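# Unplug monitor cable from back-panel port

## Task

Free the monitor cable from its port on the back panel: loosen both thumbscrews, draw the plug out along the port's axis, and leave it lying loose away from the port. If the plug is angled more than the port permits while still inside it, the task fails immediately. Anything held in place only by the robot at the end does not count. Finish by opening the grippers and moving the arms away.

## Robot and tools

Robot: two arms, left_arm and right_arm, each with six revolute joints and a parallel gripper. Joint order for every row and every per-joint list: waist, shoulder, elbow, forearm roll, wrist pitch, wrist roll, then the opening. Stated ranges in rad: waist -6.283..6.283, shoulder -2.059..2.094, elbow -3.927..0.192, forearm roll -6.283..6.283, wrist pitch -1.693..3.142, wrist roll -6.283..6.283. Real ends may differ by up to 0.010 rad.

Scene frame: origin on the table surface midway between the arms, +x out over the table, +z up, left_arm toward +y. The names left/right are not image sides. Results give each gripper's end_effector_position (m) and end_effector_quat_wxyz plus linear and angular velocities (m/s, rad/s) in this frame; printed hand positions can be off, more so at long reach. A gripper's fingers point along its own +z and close along its y. The reported point sits between the pads when closed, about 2 cm short of the tips; closing pushes the tips roughly 10 mm further along +z.

Row format: every motion command uses one row of 14 numbers: left_arm's 6 joint angles and its opening, then right_arm's 6 angles and opening. Angles are absolute joint targets in radians (same scale as the Joint positions line), not offsets. Opening is -1 (closed) to +1 (fully open, 0.084 m pad gap). Always send all 14, even when one arm stays put; to keep a joint still, repeat its value from the Joint targets line.

execute_actions(actions): a list of actions; each action is a table of up to 15 rows, one row per control step of 1/30 s. If fewer than 15 rows are given, the last row repeats to fill 15 steps. An empty list just returns state and images. A target more than 0.010 rad beyond a joint end, and further out than the current angle, gets the call refused; otherwise targets past a real end are clipped there and the result prints "joint sent to its limit" (absence of that line does not prove more room).

move(target, speed, blocking): target is one 14-number row of absolute angles and openings. All joints follow paths from their current angles that finish together, so grippers trace curves. speed (0.01 to 2, default 0.5) is the peak rad/s of whichever joint has farthest to go; paths run 0.5 to 10 s and are cut off after 10 s. Openings are applied at the start. Paths ignore obstacles and the other arm. The result adds a move: line giving the ending (done, off_target, moving, held, fault), limits=held or limits=none, and each arm's joint furthest from target. blocking=false returns after 0.5 s while motion continues; then use wait or stop before sending new rows or moves.

wait(seconds): 0 to 10; lets the sim run with last commands held, returns early if a running move finishes. stop(): brakes a running move (fingers keep going). zoom_image(camera, region): region [x0,y0,x1,y1] in pixels of that camera's last image, at most 504x504. Cameras: cam_head_left, cam_head_right, cam_high, cam_low, cam_left_wrist, cam_right_wrist, all 896x504; calibration (K, distortion, T_world_to_cam) was supplied and may be a few degrees/millimetres off. finished_scene(scene): ends the current scene by its number, irreversible; reports success.

Drive limits: each joint target moves at most 3.14 rad/s, takes 0.16 s to accelerate, and per step stays within 0.623 rad of the measured angle; if a step would shift the gripper more than 70 mm, that arm's targets are scaled back. So large changes need several actions; unfinished motion may not complete on its own, so resend it. "joint command not followed" means a clearance check altered some targets. HELD in the step readings marks steps where an arm's row was held back.

Result lines: Joint positions and Joint velocities per arm (rad, rad/s, then pad gap in m), Joint targets (what joints are being driven to now), joint torques (total drive output with per-arm offset, scale and noise, not zero in free air), grip_measured (finger opening on the command scale). To hold something, command an opening well below grip_measured; the lower, the harder the squeeze (about 24 N per pad max). Re-sending grip_measured still presses lightly on parts up to ~6 cm wide.

Cautions: contact force rises with speed and with how far the target lies past the contact, so approach the plug and screws slowly. A joint torque reaching its load limit (waist 45, shoulder 45, elbow 27, forearm roll 27, wrist pitch 18, wrist roll 18 N m, held weight included) makes the arm back off and freeze for 10 s. Holding loads heats motors: MOTOR HOT from 65 °C, and at 80 °C an OVER-TEMPERATURE FAULT brakes the arm. Keep the arms from colliding or pushing each other. Do not knock anything off the table; loose items may get nudged by outside pushes. The robot keeps holding the last command while you think. Keep the plug aligned with the port axis until fully out, then set it down so it rests on its own, open the gripper and withdraw before finishing.

Each tool is called in YAML: its name, and indented under it one key for each argument.

## Session

execute_actions:
  actions: []

Scene clock: 0.00 s.
left_arm: end_effector_position=(+0.5029, +0.5169, +0.2350) grip_measured=+0.37 end_effector_quat_wxyz=(+0.183, +0.752, +0.496, -0.394) end_effector_velocity=(+0.000, -0.000, +0.001) end_effector_angular_velocity=(+0.000, -0.002, -0.001) | right_arm: end_effector_position=(+0.3887, +0.0056, +0.3123) grip_measured=-0.58 end_effector_quat_wxyz=(-0.070, +0.313, +0.947, -0.012) end_effector_velocity=(-0.000, +0.000, -0.000) end_effector_angular_velocity=(-0.001, +0.000, +0.001)
Joint names: [waist, shoulder, elbow, forearm roll, wrist pitch, wrist roll]
Joint positions: left_arm=[ 0.628  0.788 -2.167 -0.463  2.164 -0.742  0.06 ] | right_arm=[ 0.477  0.178 -1.616  0.098  1.541 -1.898  0.019]
Joint velocities: left_arm=[-0.    -0.001 -0.    -0.     0.     0.001 -0.   ] | right_arm=[ 0.     0.001  0.    -0.     0.    -0.001 -0.   ]
Joint torques (N m, as the arm reports them, + toward a larger angle): no reading
Motor temperatures (°C, as the motors report them): left_arm=[26 30 35 29 30 29] | right_arm=[29 29 29 30 33 33]
Joint targets: left_arm=[0.628 0.788 -2.167 -0.463 2.164 -0.742] | right_arm=[0.477 0.178 -1.616 0.098 1.541 -1.898]

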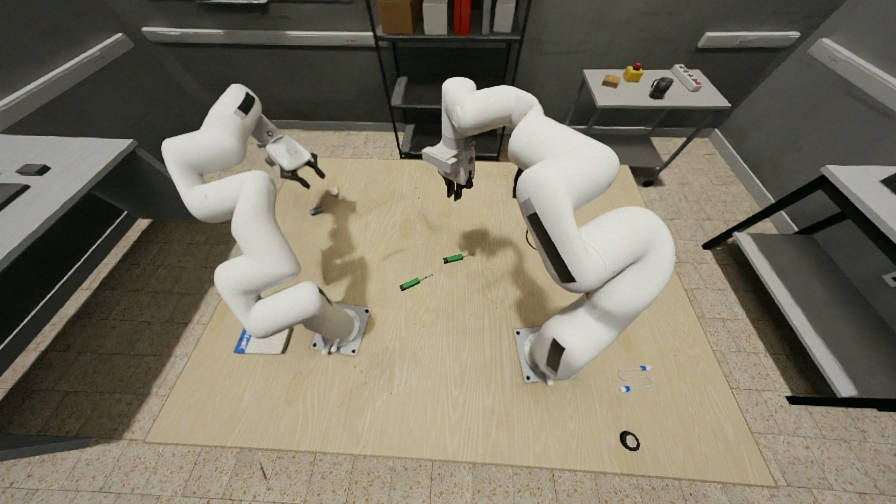

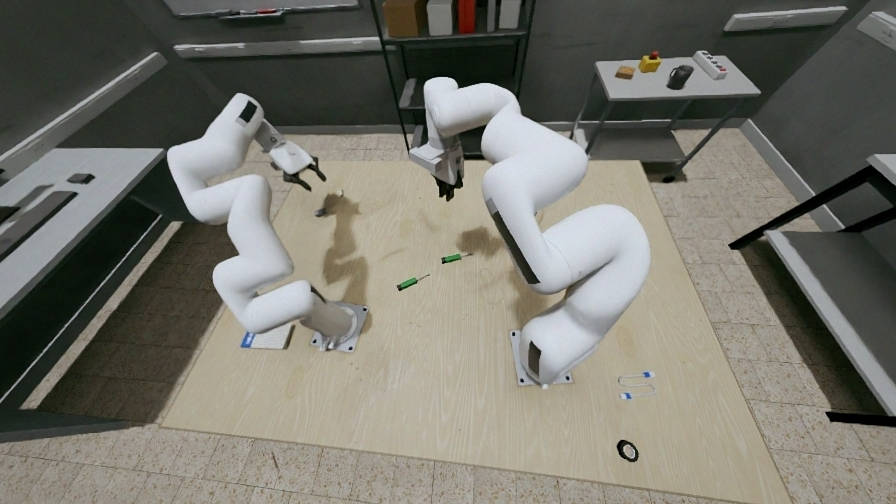

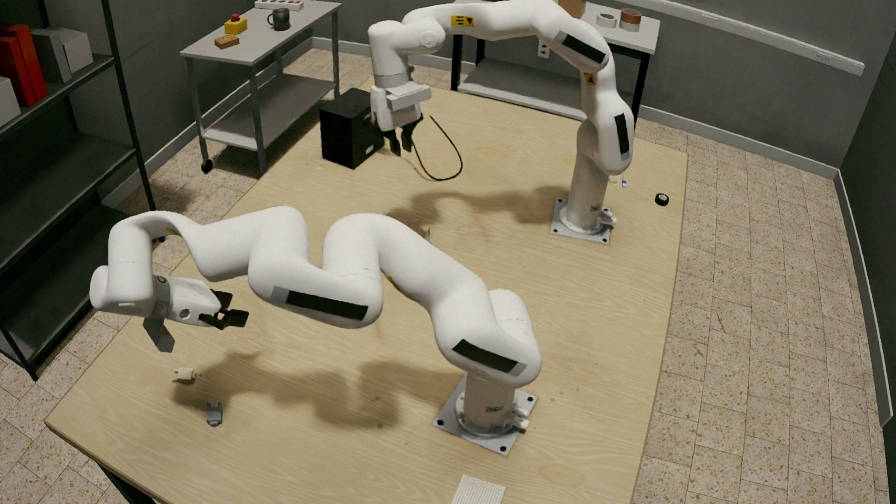

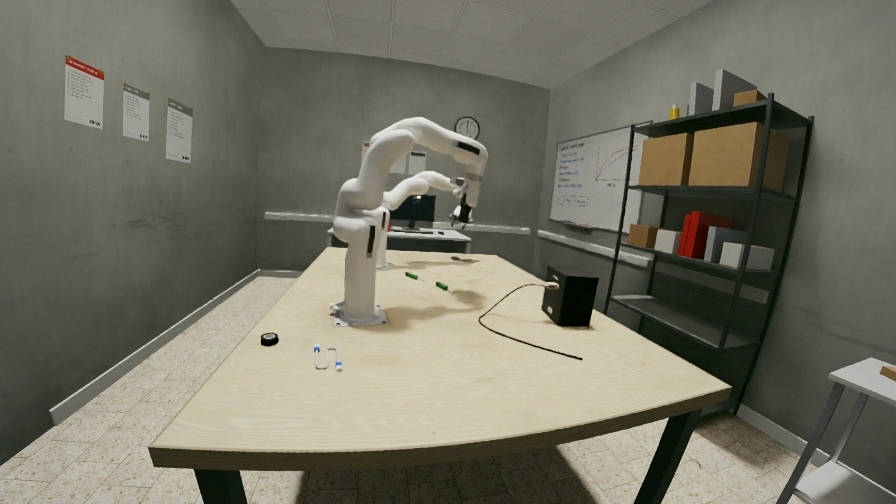

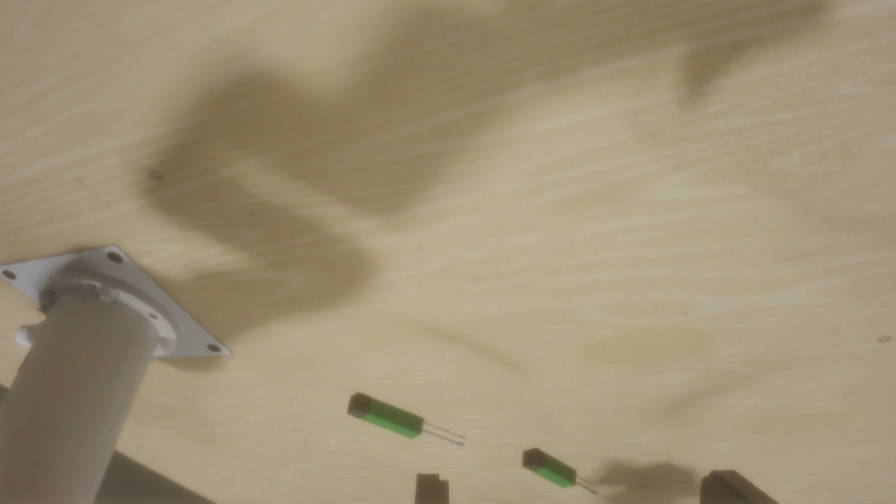

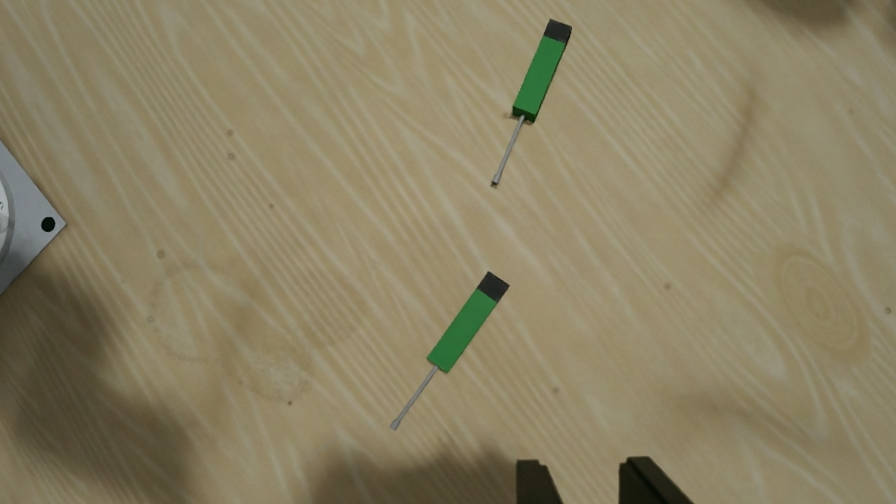

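move:
  target: [0.628,0.788,-2.167,-0.463,2.164,-0.742,0.37,-0.2,0.058,-0.066,3.1416,1.563,0,1]
  speed: 1

Scene clock: 35.87 s.
left_arm: end_effector_position=(+0.5027, +0.5170, +0.2348) grip_measured=+0.36 end_effector_quat_wxyz=(+0.183, +0.752, +0.496, -0.394) end_effector_velocity=(+0.000, +0.000, +0.000) end_effector_angular_velocity=(+0.000, -0.001, +0.000) | right_arm: end_effector_position=(+0.3929, -0.3293, +0.1302) grip_measured=+1.00 end_effector_quat_wxyz=(+0.707, +0.022, +0.707, -0.022) end_effector_velocity=(-0.001, -0.001, -0.001) end_effector_angular_velocity=(+0.001, +0.002, -0.004)
Joint names: [waist, shoulder, elbow, forearm roll, wrist pitch, wrist roll]
Joint positions: left_arm=[ 0.628  0.788 -2.167 -0.463  2.164 -0.742  0.059] | right_arm=[-0.2    0.058 -0.066  3.141  1.563 -0.     0.084]
Joint velocities: left_arm=[ 0.    -0.001 -0.     0.    -0.     0.     0.   ] | right_arm=[-0.001 -0.001  0.003  0.003  0.     0.001 -0.   ]
Joint torques (N m, as the arm reports them, + toward a larger angle): left_arm=[  1.06 -30.17 -21.99  -0.78   0.44  -0.73] | right_arm=[ -1.46 -14.7   -6.89  -0.24   1.49   0.58]
Motor temperatures (°C, as the motors report them): left_arm=[26 30 37 29 30 29] | right_arm=[29 29 31 30 33 33]
Joint targets: left_arm=[0.628 0.788 -2.167 -0.463 2.164 -0.742] | right_arm=[-0.200 0.058 -0.066 3.142 1.563 -0.000]
move: done; limits=none; left_arm: farthest joint: the waist, 0.000 radians from its target (0.000 radians at the start); right_arm: farthest joint: the waist, 0.000 radians from its target (0.677 radians at the start)
camera_calibration (this result's frames):
cam_left_wrist: T_world_to_cam=[[0.902396, -0.417192, -0.107852, -0.18537], [-0.183258, -0.598088, 0.780197, 0.281897], [-0.389996, -0.684282, -0.616166, 0.827216], [0, 0, 0, 1]] pos_world=[0.541548, 0.657313, 0.269775]
cam_right_wrist: T_world_to_cam=[[0.0464933, 0.998918, -0.00128306, 0.342651], [-0.0168762, 0.00206974, 0.999855, -0.0552108], [0.998776, -0.046465, 0.0169541, -0.277265], [0, 0, 0, 1]] pos_world=[0.260063, -0.355049, 0.0603432]

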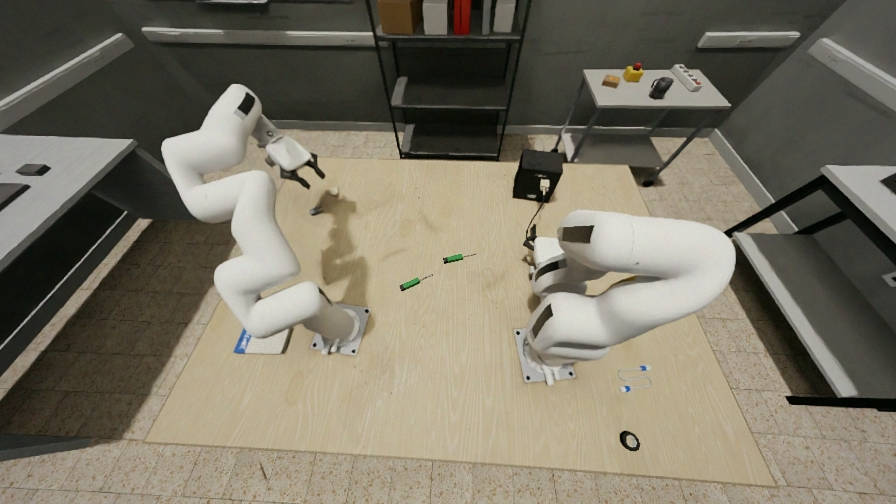

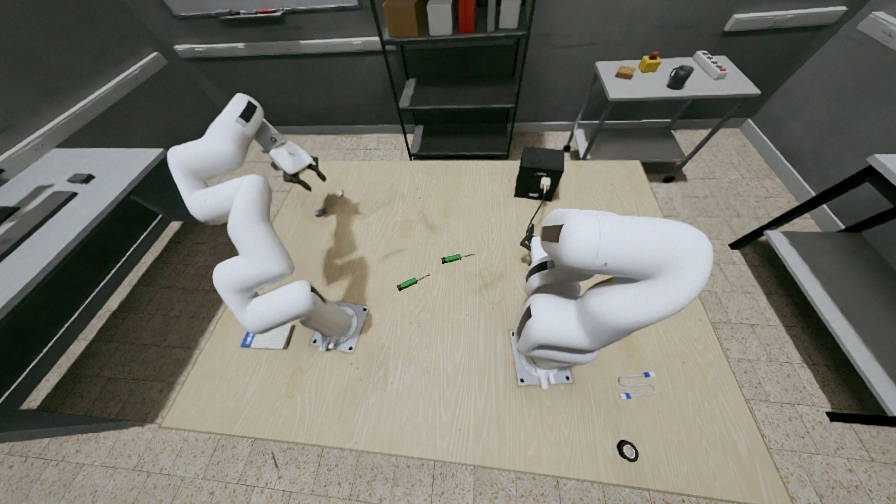

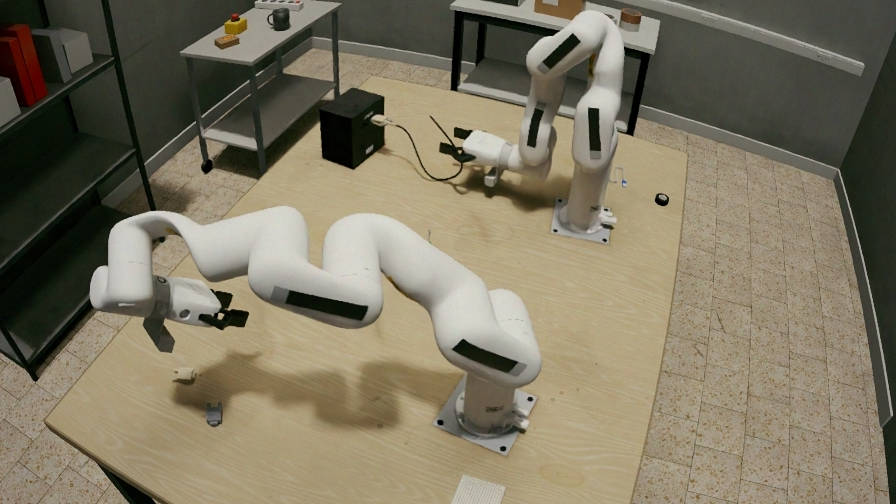

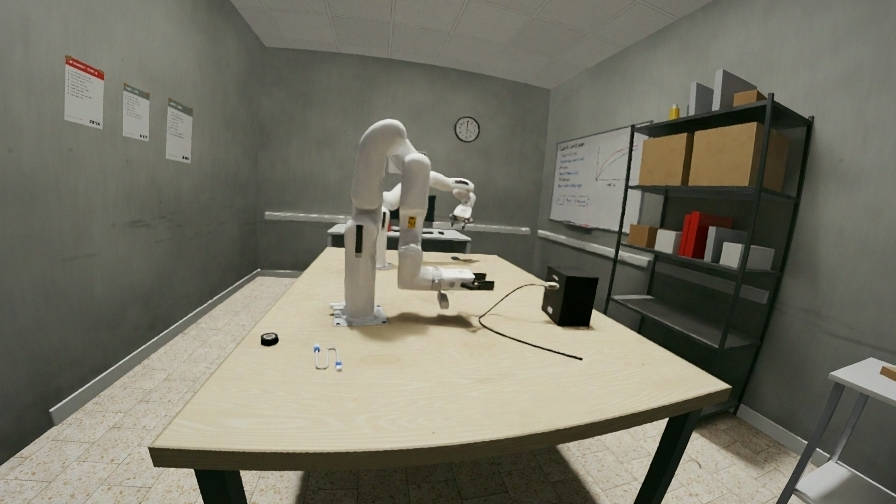

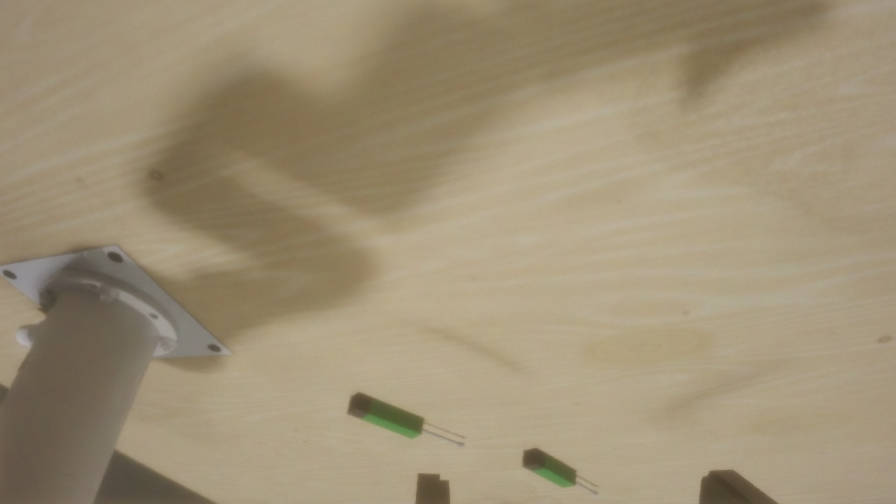

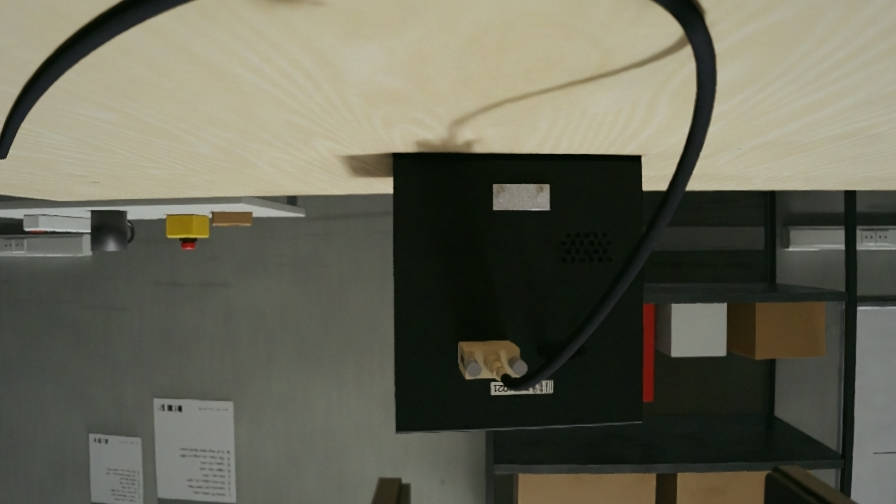

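zoom_image:
  camera: "cam_right_wrist"
  region: [430,310,590,410]

zoom_image:
  camera: "cam_head_left"
  region: [490,140,590,210]

Region (430, 310, 590, 410) of cam_right_wrist's 896x504 image, scaled by 3.150, with more detail than that image has; it fills the top 315 rows of this view, and the rest is white.

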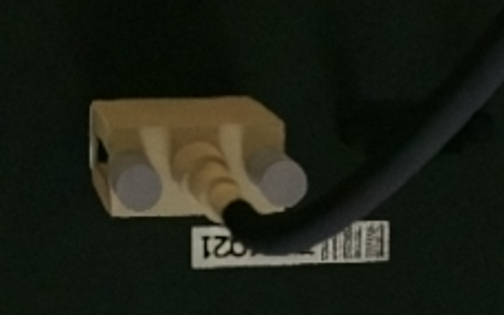

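Region (490, 140, 590, 210) of cam_head_left's 896x504 image, scaled by 5.040, with more detail than that image has; it fills the top 353 rows of this view, and the rest is white.

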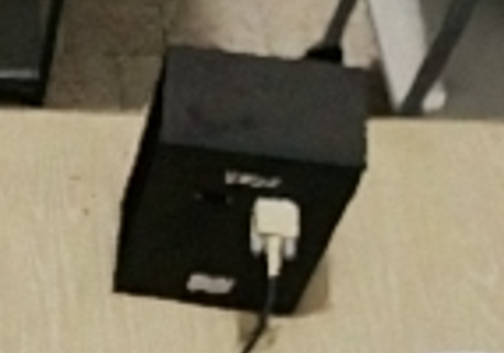

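move:
  target: [0.3,-0.2,-0.5,0,0.7,0,0.37,-0.126,0.286,-0.504,3.328,1.356,1.57,-0.4]
  speed: 1

Scene clock: 70.37 s.
left_arm: end_effector_position=(+0.3837, +0.4466, +0.0930) grip_measured=+0.36 end_effector_quat_wxyz=(+0.000, +0.995, +0.099, +0.000) end_effector_velocity=(-0.000, -0.000, +0.000) end_effector_angular_velocity=(+0.001, -0.002, -0.002) | right_arm: end_effector_position=(+0.5214, -0.3409, +0.1311) grip_measured=-0.42 end_effector_quat_wxyz=(+0.532, +0.550, +0.445, +0.466) end_effector_velocity=(+0.000, +0.001, -0.000) end_effector_angular_velocity=(+0.003, -0.001, +0.001)
Joint names: [waist, shoulder, elbow, forearm roll, wrist pitch, wrist roll]
Joint positions: left_arm=[ 0.3   -0.2   -0.5   -0.     0.7   -0.     0.059] | right_arm=[-0.126  0.286 -0.504  3.328  1.356  1.57   0.026]
Joint velocities: left_arm=[-0.001 -0.004  0.003  0.001 -0.002  0.001  0.   ] | right_arm=[ 0.001  0.001 -0.001 -0.     0.     0.003  0.   ]
Joint torques (N m, as the arm reports them, + toward a larger angle): left_arm=[  1.45 -12.26 -21.08   0.07  -1.23  -0.34] | right_arm=[ -1.18 -24.85 -10.63  -0.19   1.75   0.41]
Motor temperatures (°C, as the motors report them): left_arm=[26 31 38 29 30 29] | right_arm=[29 29 30 30 33 33]
Joint targets: left_arm=[0.300 -0.200 -0.500 0.000 0.700 -0.000] | right_arm=[-0.126 0.286 -0.504 3.328 1.356 1.570]
move: done; limits=none; left_arm: farthest joint: the waist, 0.000 radians from its target (0.328 radians at the start); right_arm: farthest joint: the waist, 0.000 radians from its target (0.074 radians at the start)
camera_calibration (this result's frames):
cam_left_wrist: T_world_to_cam=[[0.207359, -0.977921, 0.0259293, 0.381973], [-0.97825, -0.207139, 0.010941, 0.530649], [-0.00532847, -0.027634, -0.999604, 0.240011], [0, 0, 0, 1]] pos_world=[0.441181, 0.49009, 0.224206]
cam_right_wrist: T_world_to_cam=[[-0.0220813, -0.0347224, 0.999153, -0.0995279], [-0.186595, -0.981693, -0.0382394, -0.164661], [0.982189, -0.187281, 0.0151981, -0.445341], [0, 0, 0, 1]] pos_world=[0.404486, -0.248506, 0.0999154]

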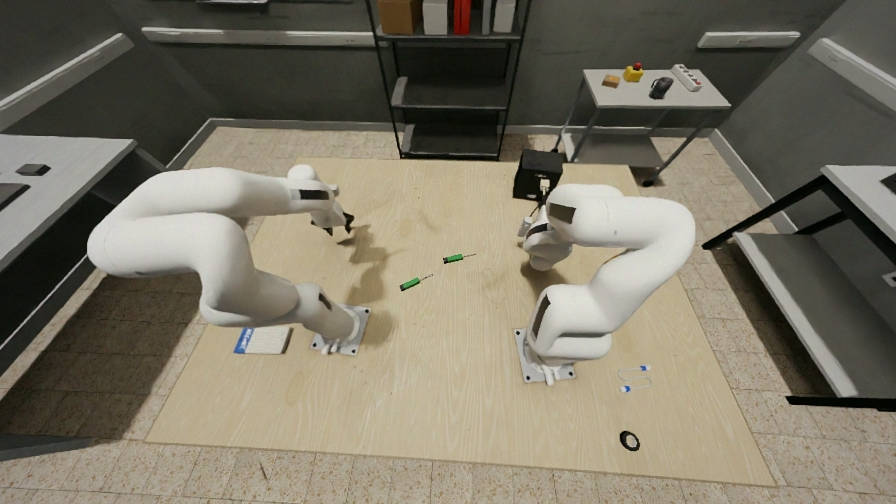

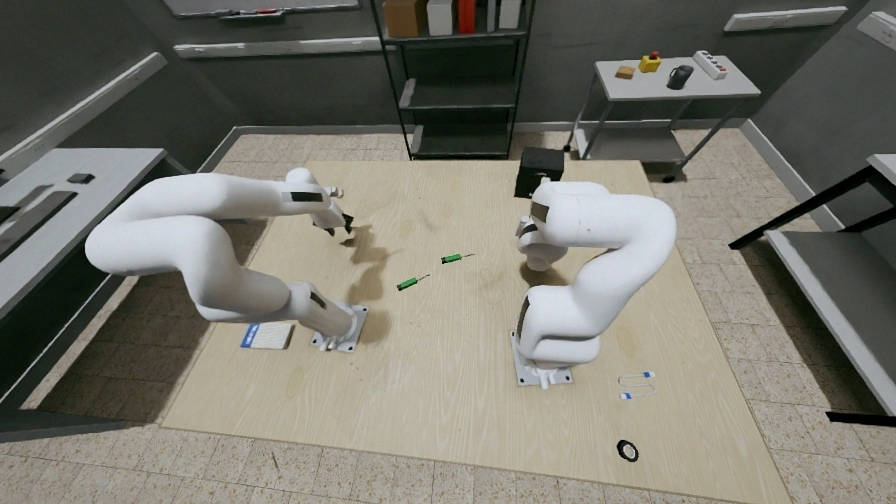

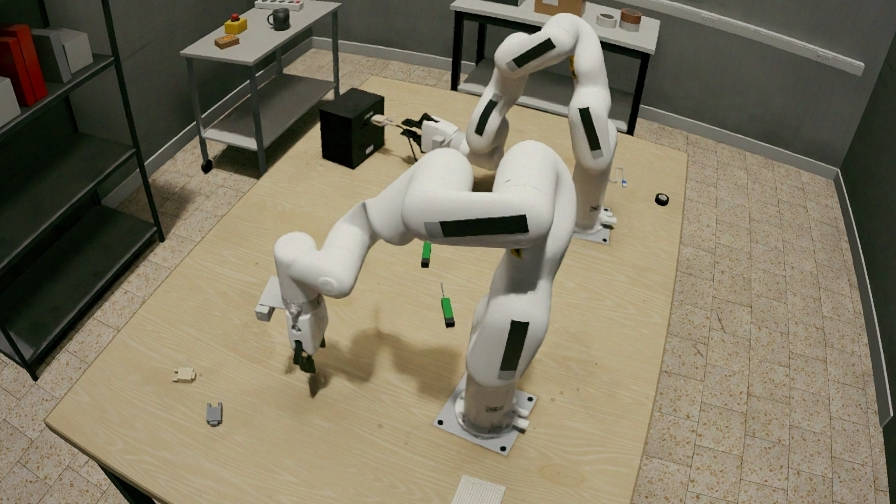

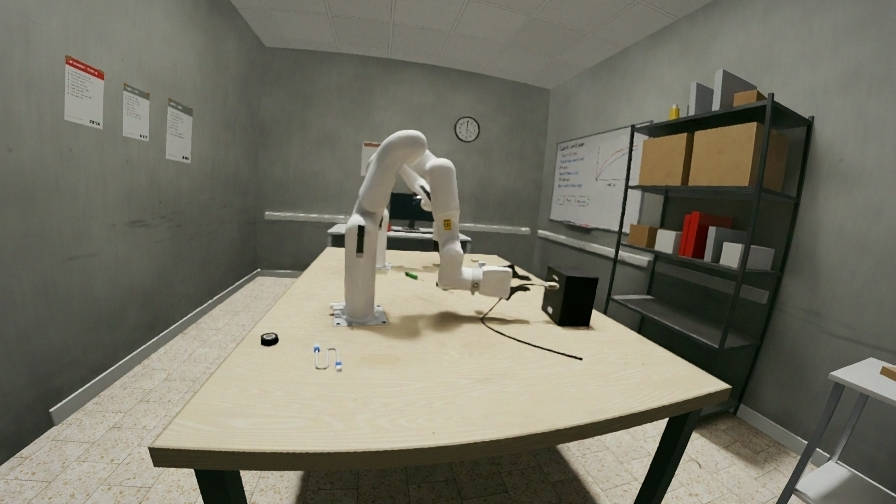

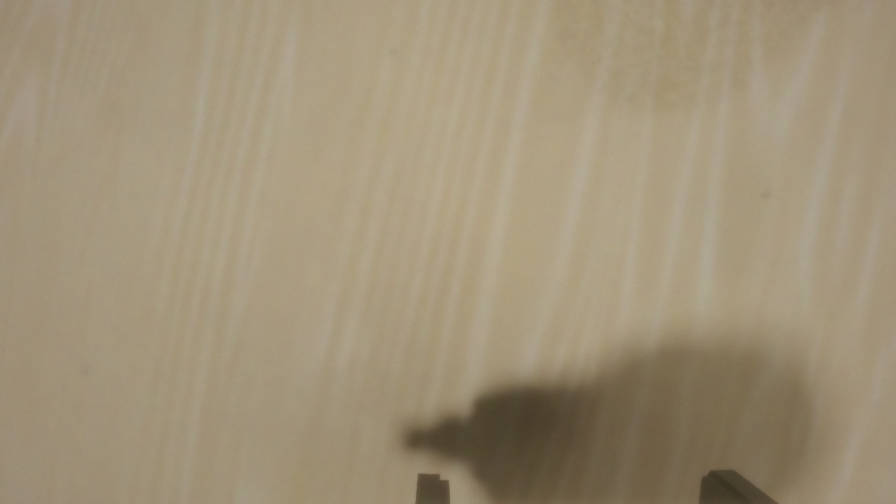

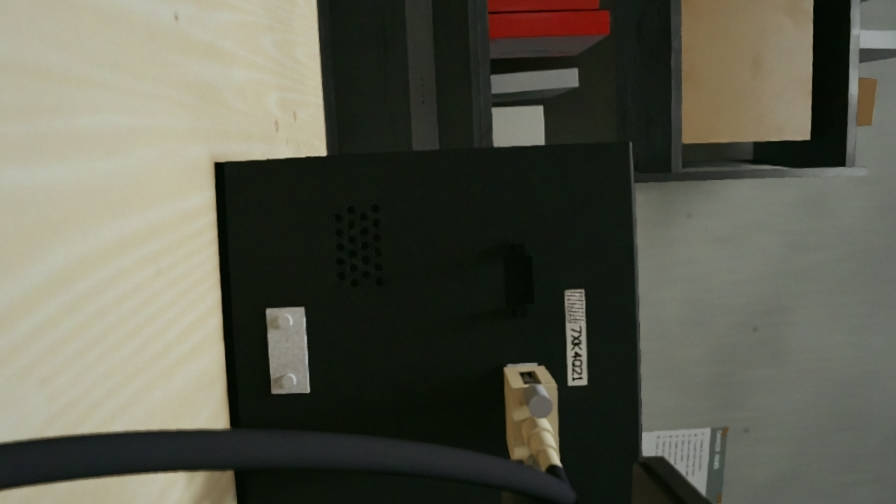

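move:
  target: [0.3,-0.2,-0.5,0,0.7,0,0.37,-0.219,0.317,-0.695,3.238,1.194,1.535,-1]
  speed: 0.2

zoom_image:
  camera: "cam_low"
  region: [500,250,600,310]

zoom_image:
  camera: "cam_high"
  region: [340,90,440,150]

Scene clock: 106.40 s.
left_arm: end_effector_position=(+0.3836, +0.4465, +0.0929) grip_measured=+0.36 end_effector_quat_wxyz=(+0.000, +0.995, +0.099, +0.000) end_effector_velocity=(+0.000, -0.000, +0.000) end_effector_angular_velocity=(-0.000, -0.001, -0.000) | right_arm: end_effector_position=(+0.5769, -0.3722, +0.1551) grip_measured=-1.00 end_effector_quat_wxyz=(+0.541, +0.541, +0.455, +0.455) end_effector_velocity=(-0.000, -0.001, -0.001) end_effector_angular_velocity=(-0.001, +0.003, -0.001)
Joint names: [waist, shoulder, elbow, forearm roll, wrist pitch, wrist roll]
Joint positions: left_arm=[ 0.3   -0.2   -0.5    0.     0.7    0.     0.059] | right_arm=[-0.219  0.317 -0.695  3.238  1.194  1.535  0.   ]
Joint velocities: left_arm=[-0.     0.    -0.001 -0.    -0.     0.    -0.   ] | right_arm=[-0.001  0.002 -0.001 -0.    -0.002 -0.001  0.   ]
Joint torques (N m, as the arm reports them, + toward a larger angle): left_arm=[  0.34 -12.01 -21.03   0.46  -1.09  -0.22] | right_arm=[ -2.31 -28.15 -12.65  -0.11   1.53   0.33]
Motor temperatures (°C, as the motors report them): left_arm=[26 30 38 29 30 29] | right_arm=[29 29 30 30 33 33]
Joint targets: left_arm=[0.300 -0.200 -0.500 0.000 0.700 0.000] | right_arm=[-0.219 0.317 -0.695 3.238 1.194 1.535]
move: done; limits=none; left_arm: farthest joint: the waist, 0.000 radians from its target (0.000 radians at the start); right_arm: farthest joint: the waist, 0.000 radians from its target (0.093 radians at the start)
camera_calibration (this result's frames):
cam_left_wrist: T_world_to_cam=[[0.207135, -0.97797, 0.0258874, 0.382055], [-0.978298, -0.206914, 0.0109682, 0.53045], [-0.00537013, -0.0275975, -0.999605, 0.239969], [0, 0, 0, 1]] pos_world=[0.44109, 0.490019, 0.224165]
cam_right_wrist: T_world_to_cam=[[-0.0160031, 0.00409326, 0.999864, -0.112506], [-0.187264, -0.982309, 0.00102418, -0.190003], [0.982179, -0.187222, 0.0164865, -0.506221], [0, 0, 0, 1]] pos_world=[0.459819, -0.280957, 0.121031]

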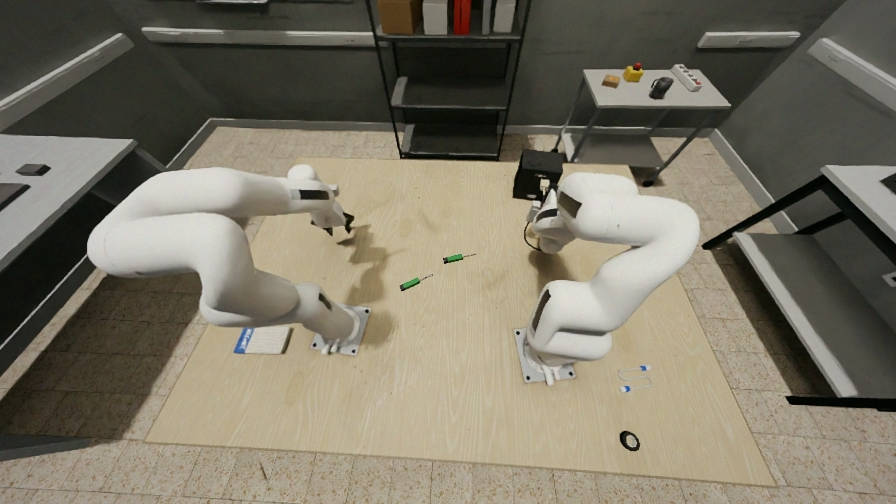

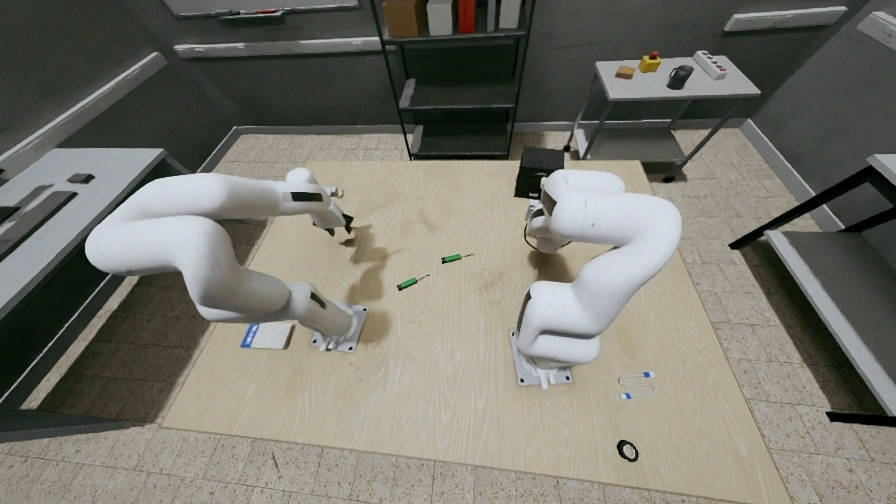

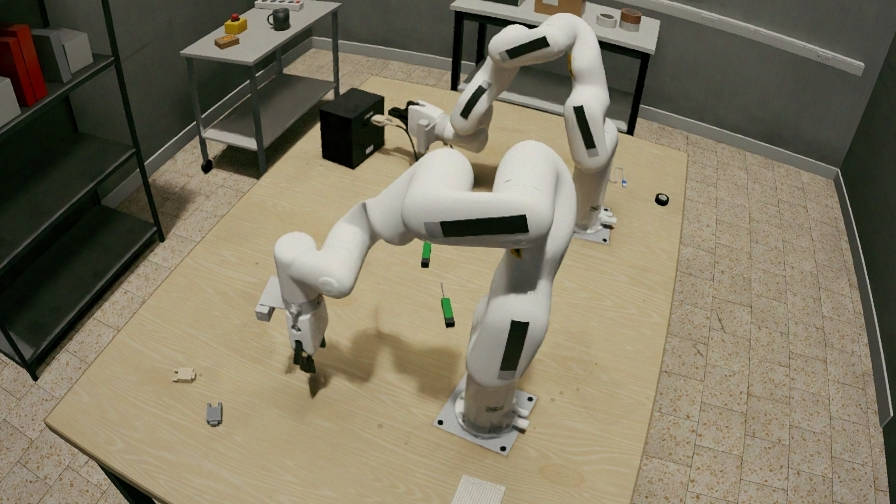

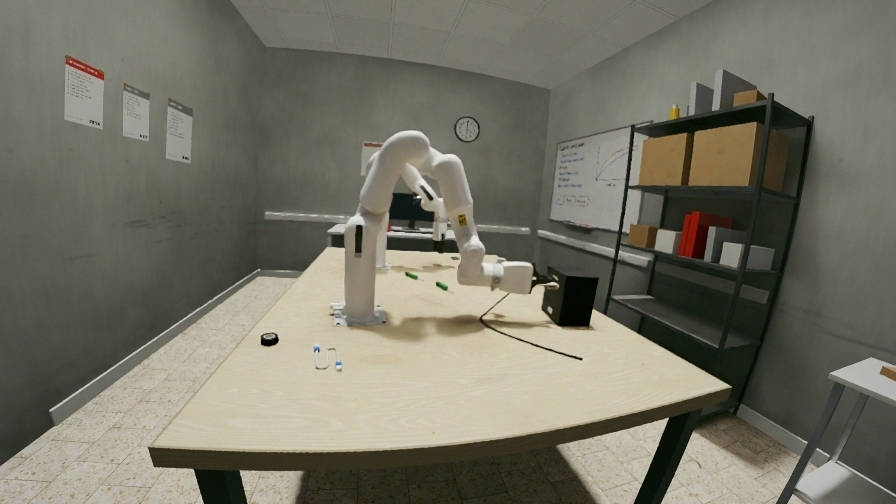

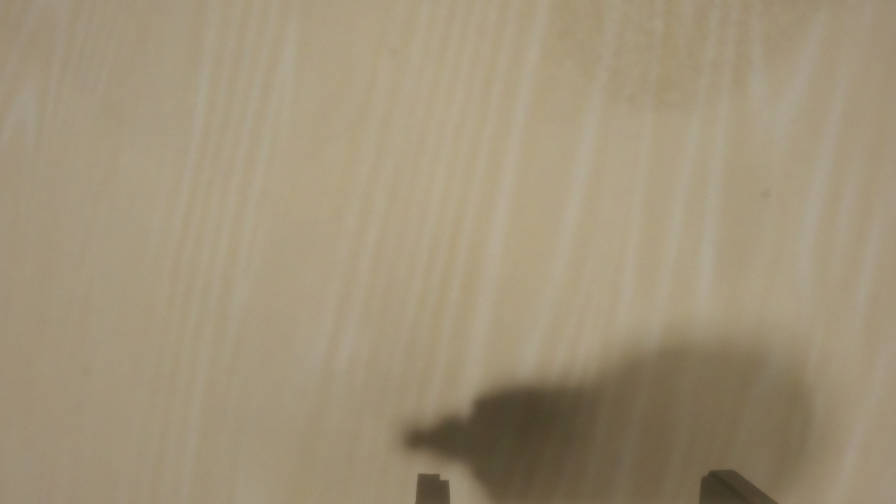

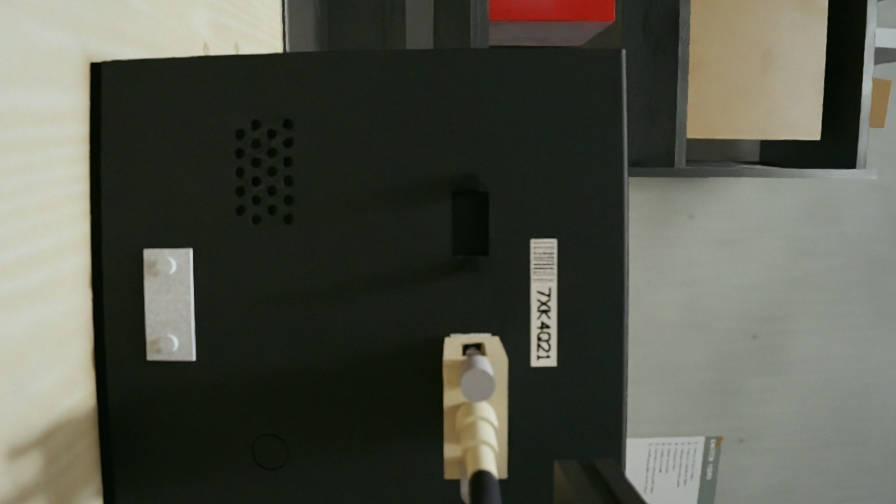

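Region (500, 250, 600, 310) of cam_low's 896x504 image, scaled by 5.040, with more detail than that image has; it fills the top 302 rows of this view, and the rest is white.

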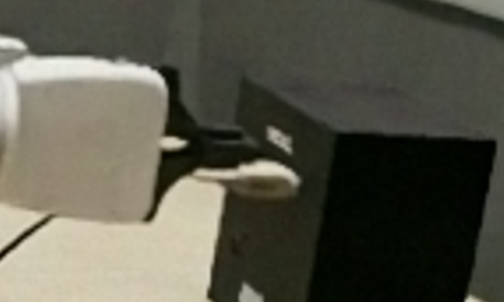

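Region (340, 90, 440, 150) of cam_high's 896x504 image, scaled by 5.040, with more detail than that image has; it fills the top 302 rows of this view, and the rest is white.

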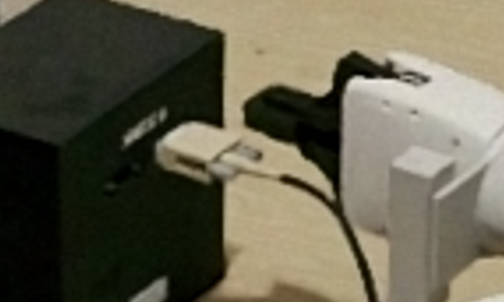

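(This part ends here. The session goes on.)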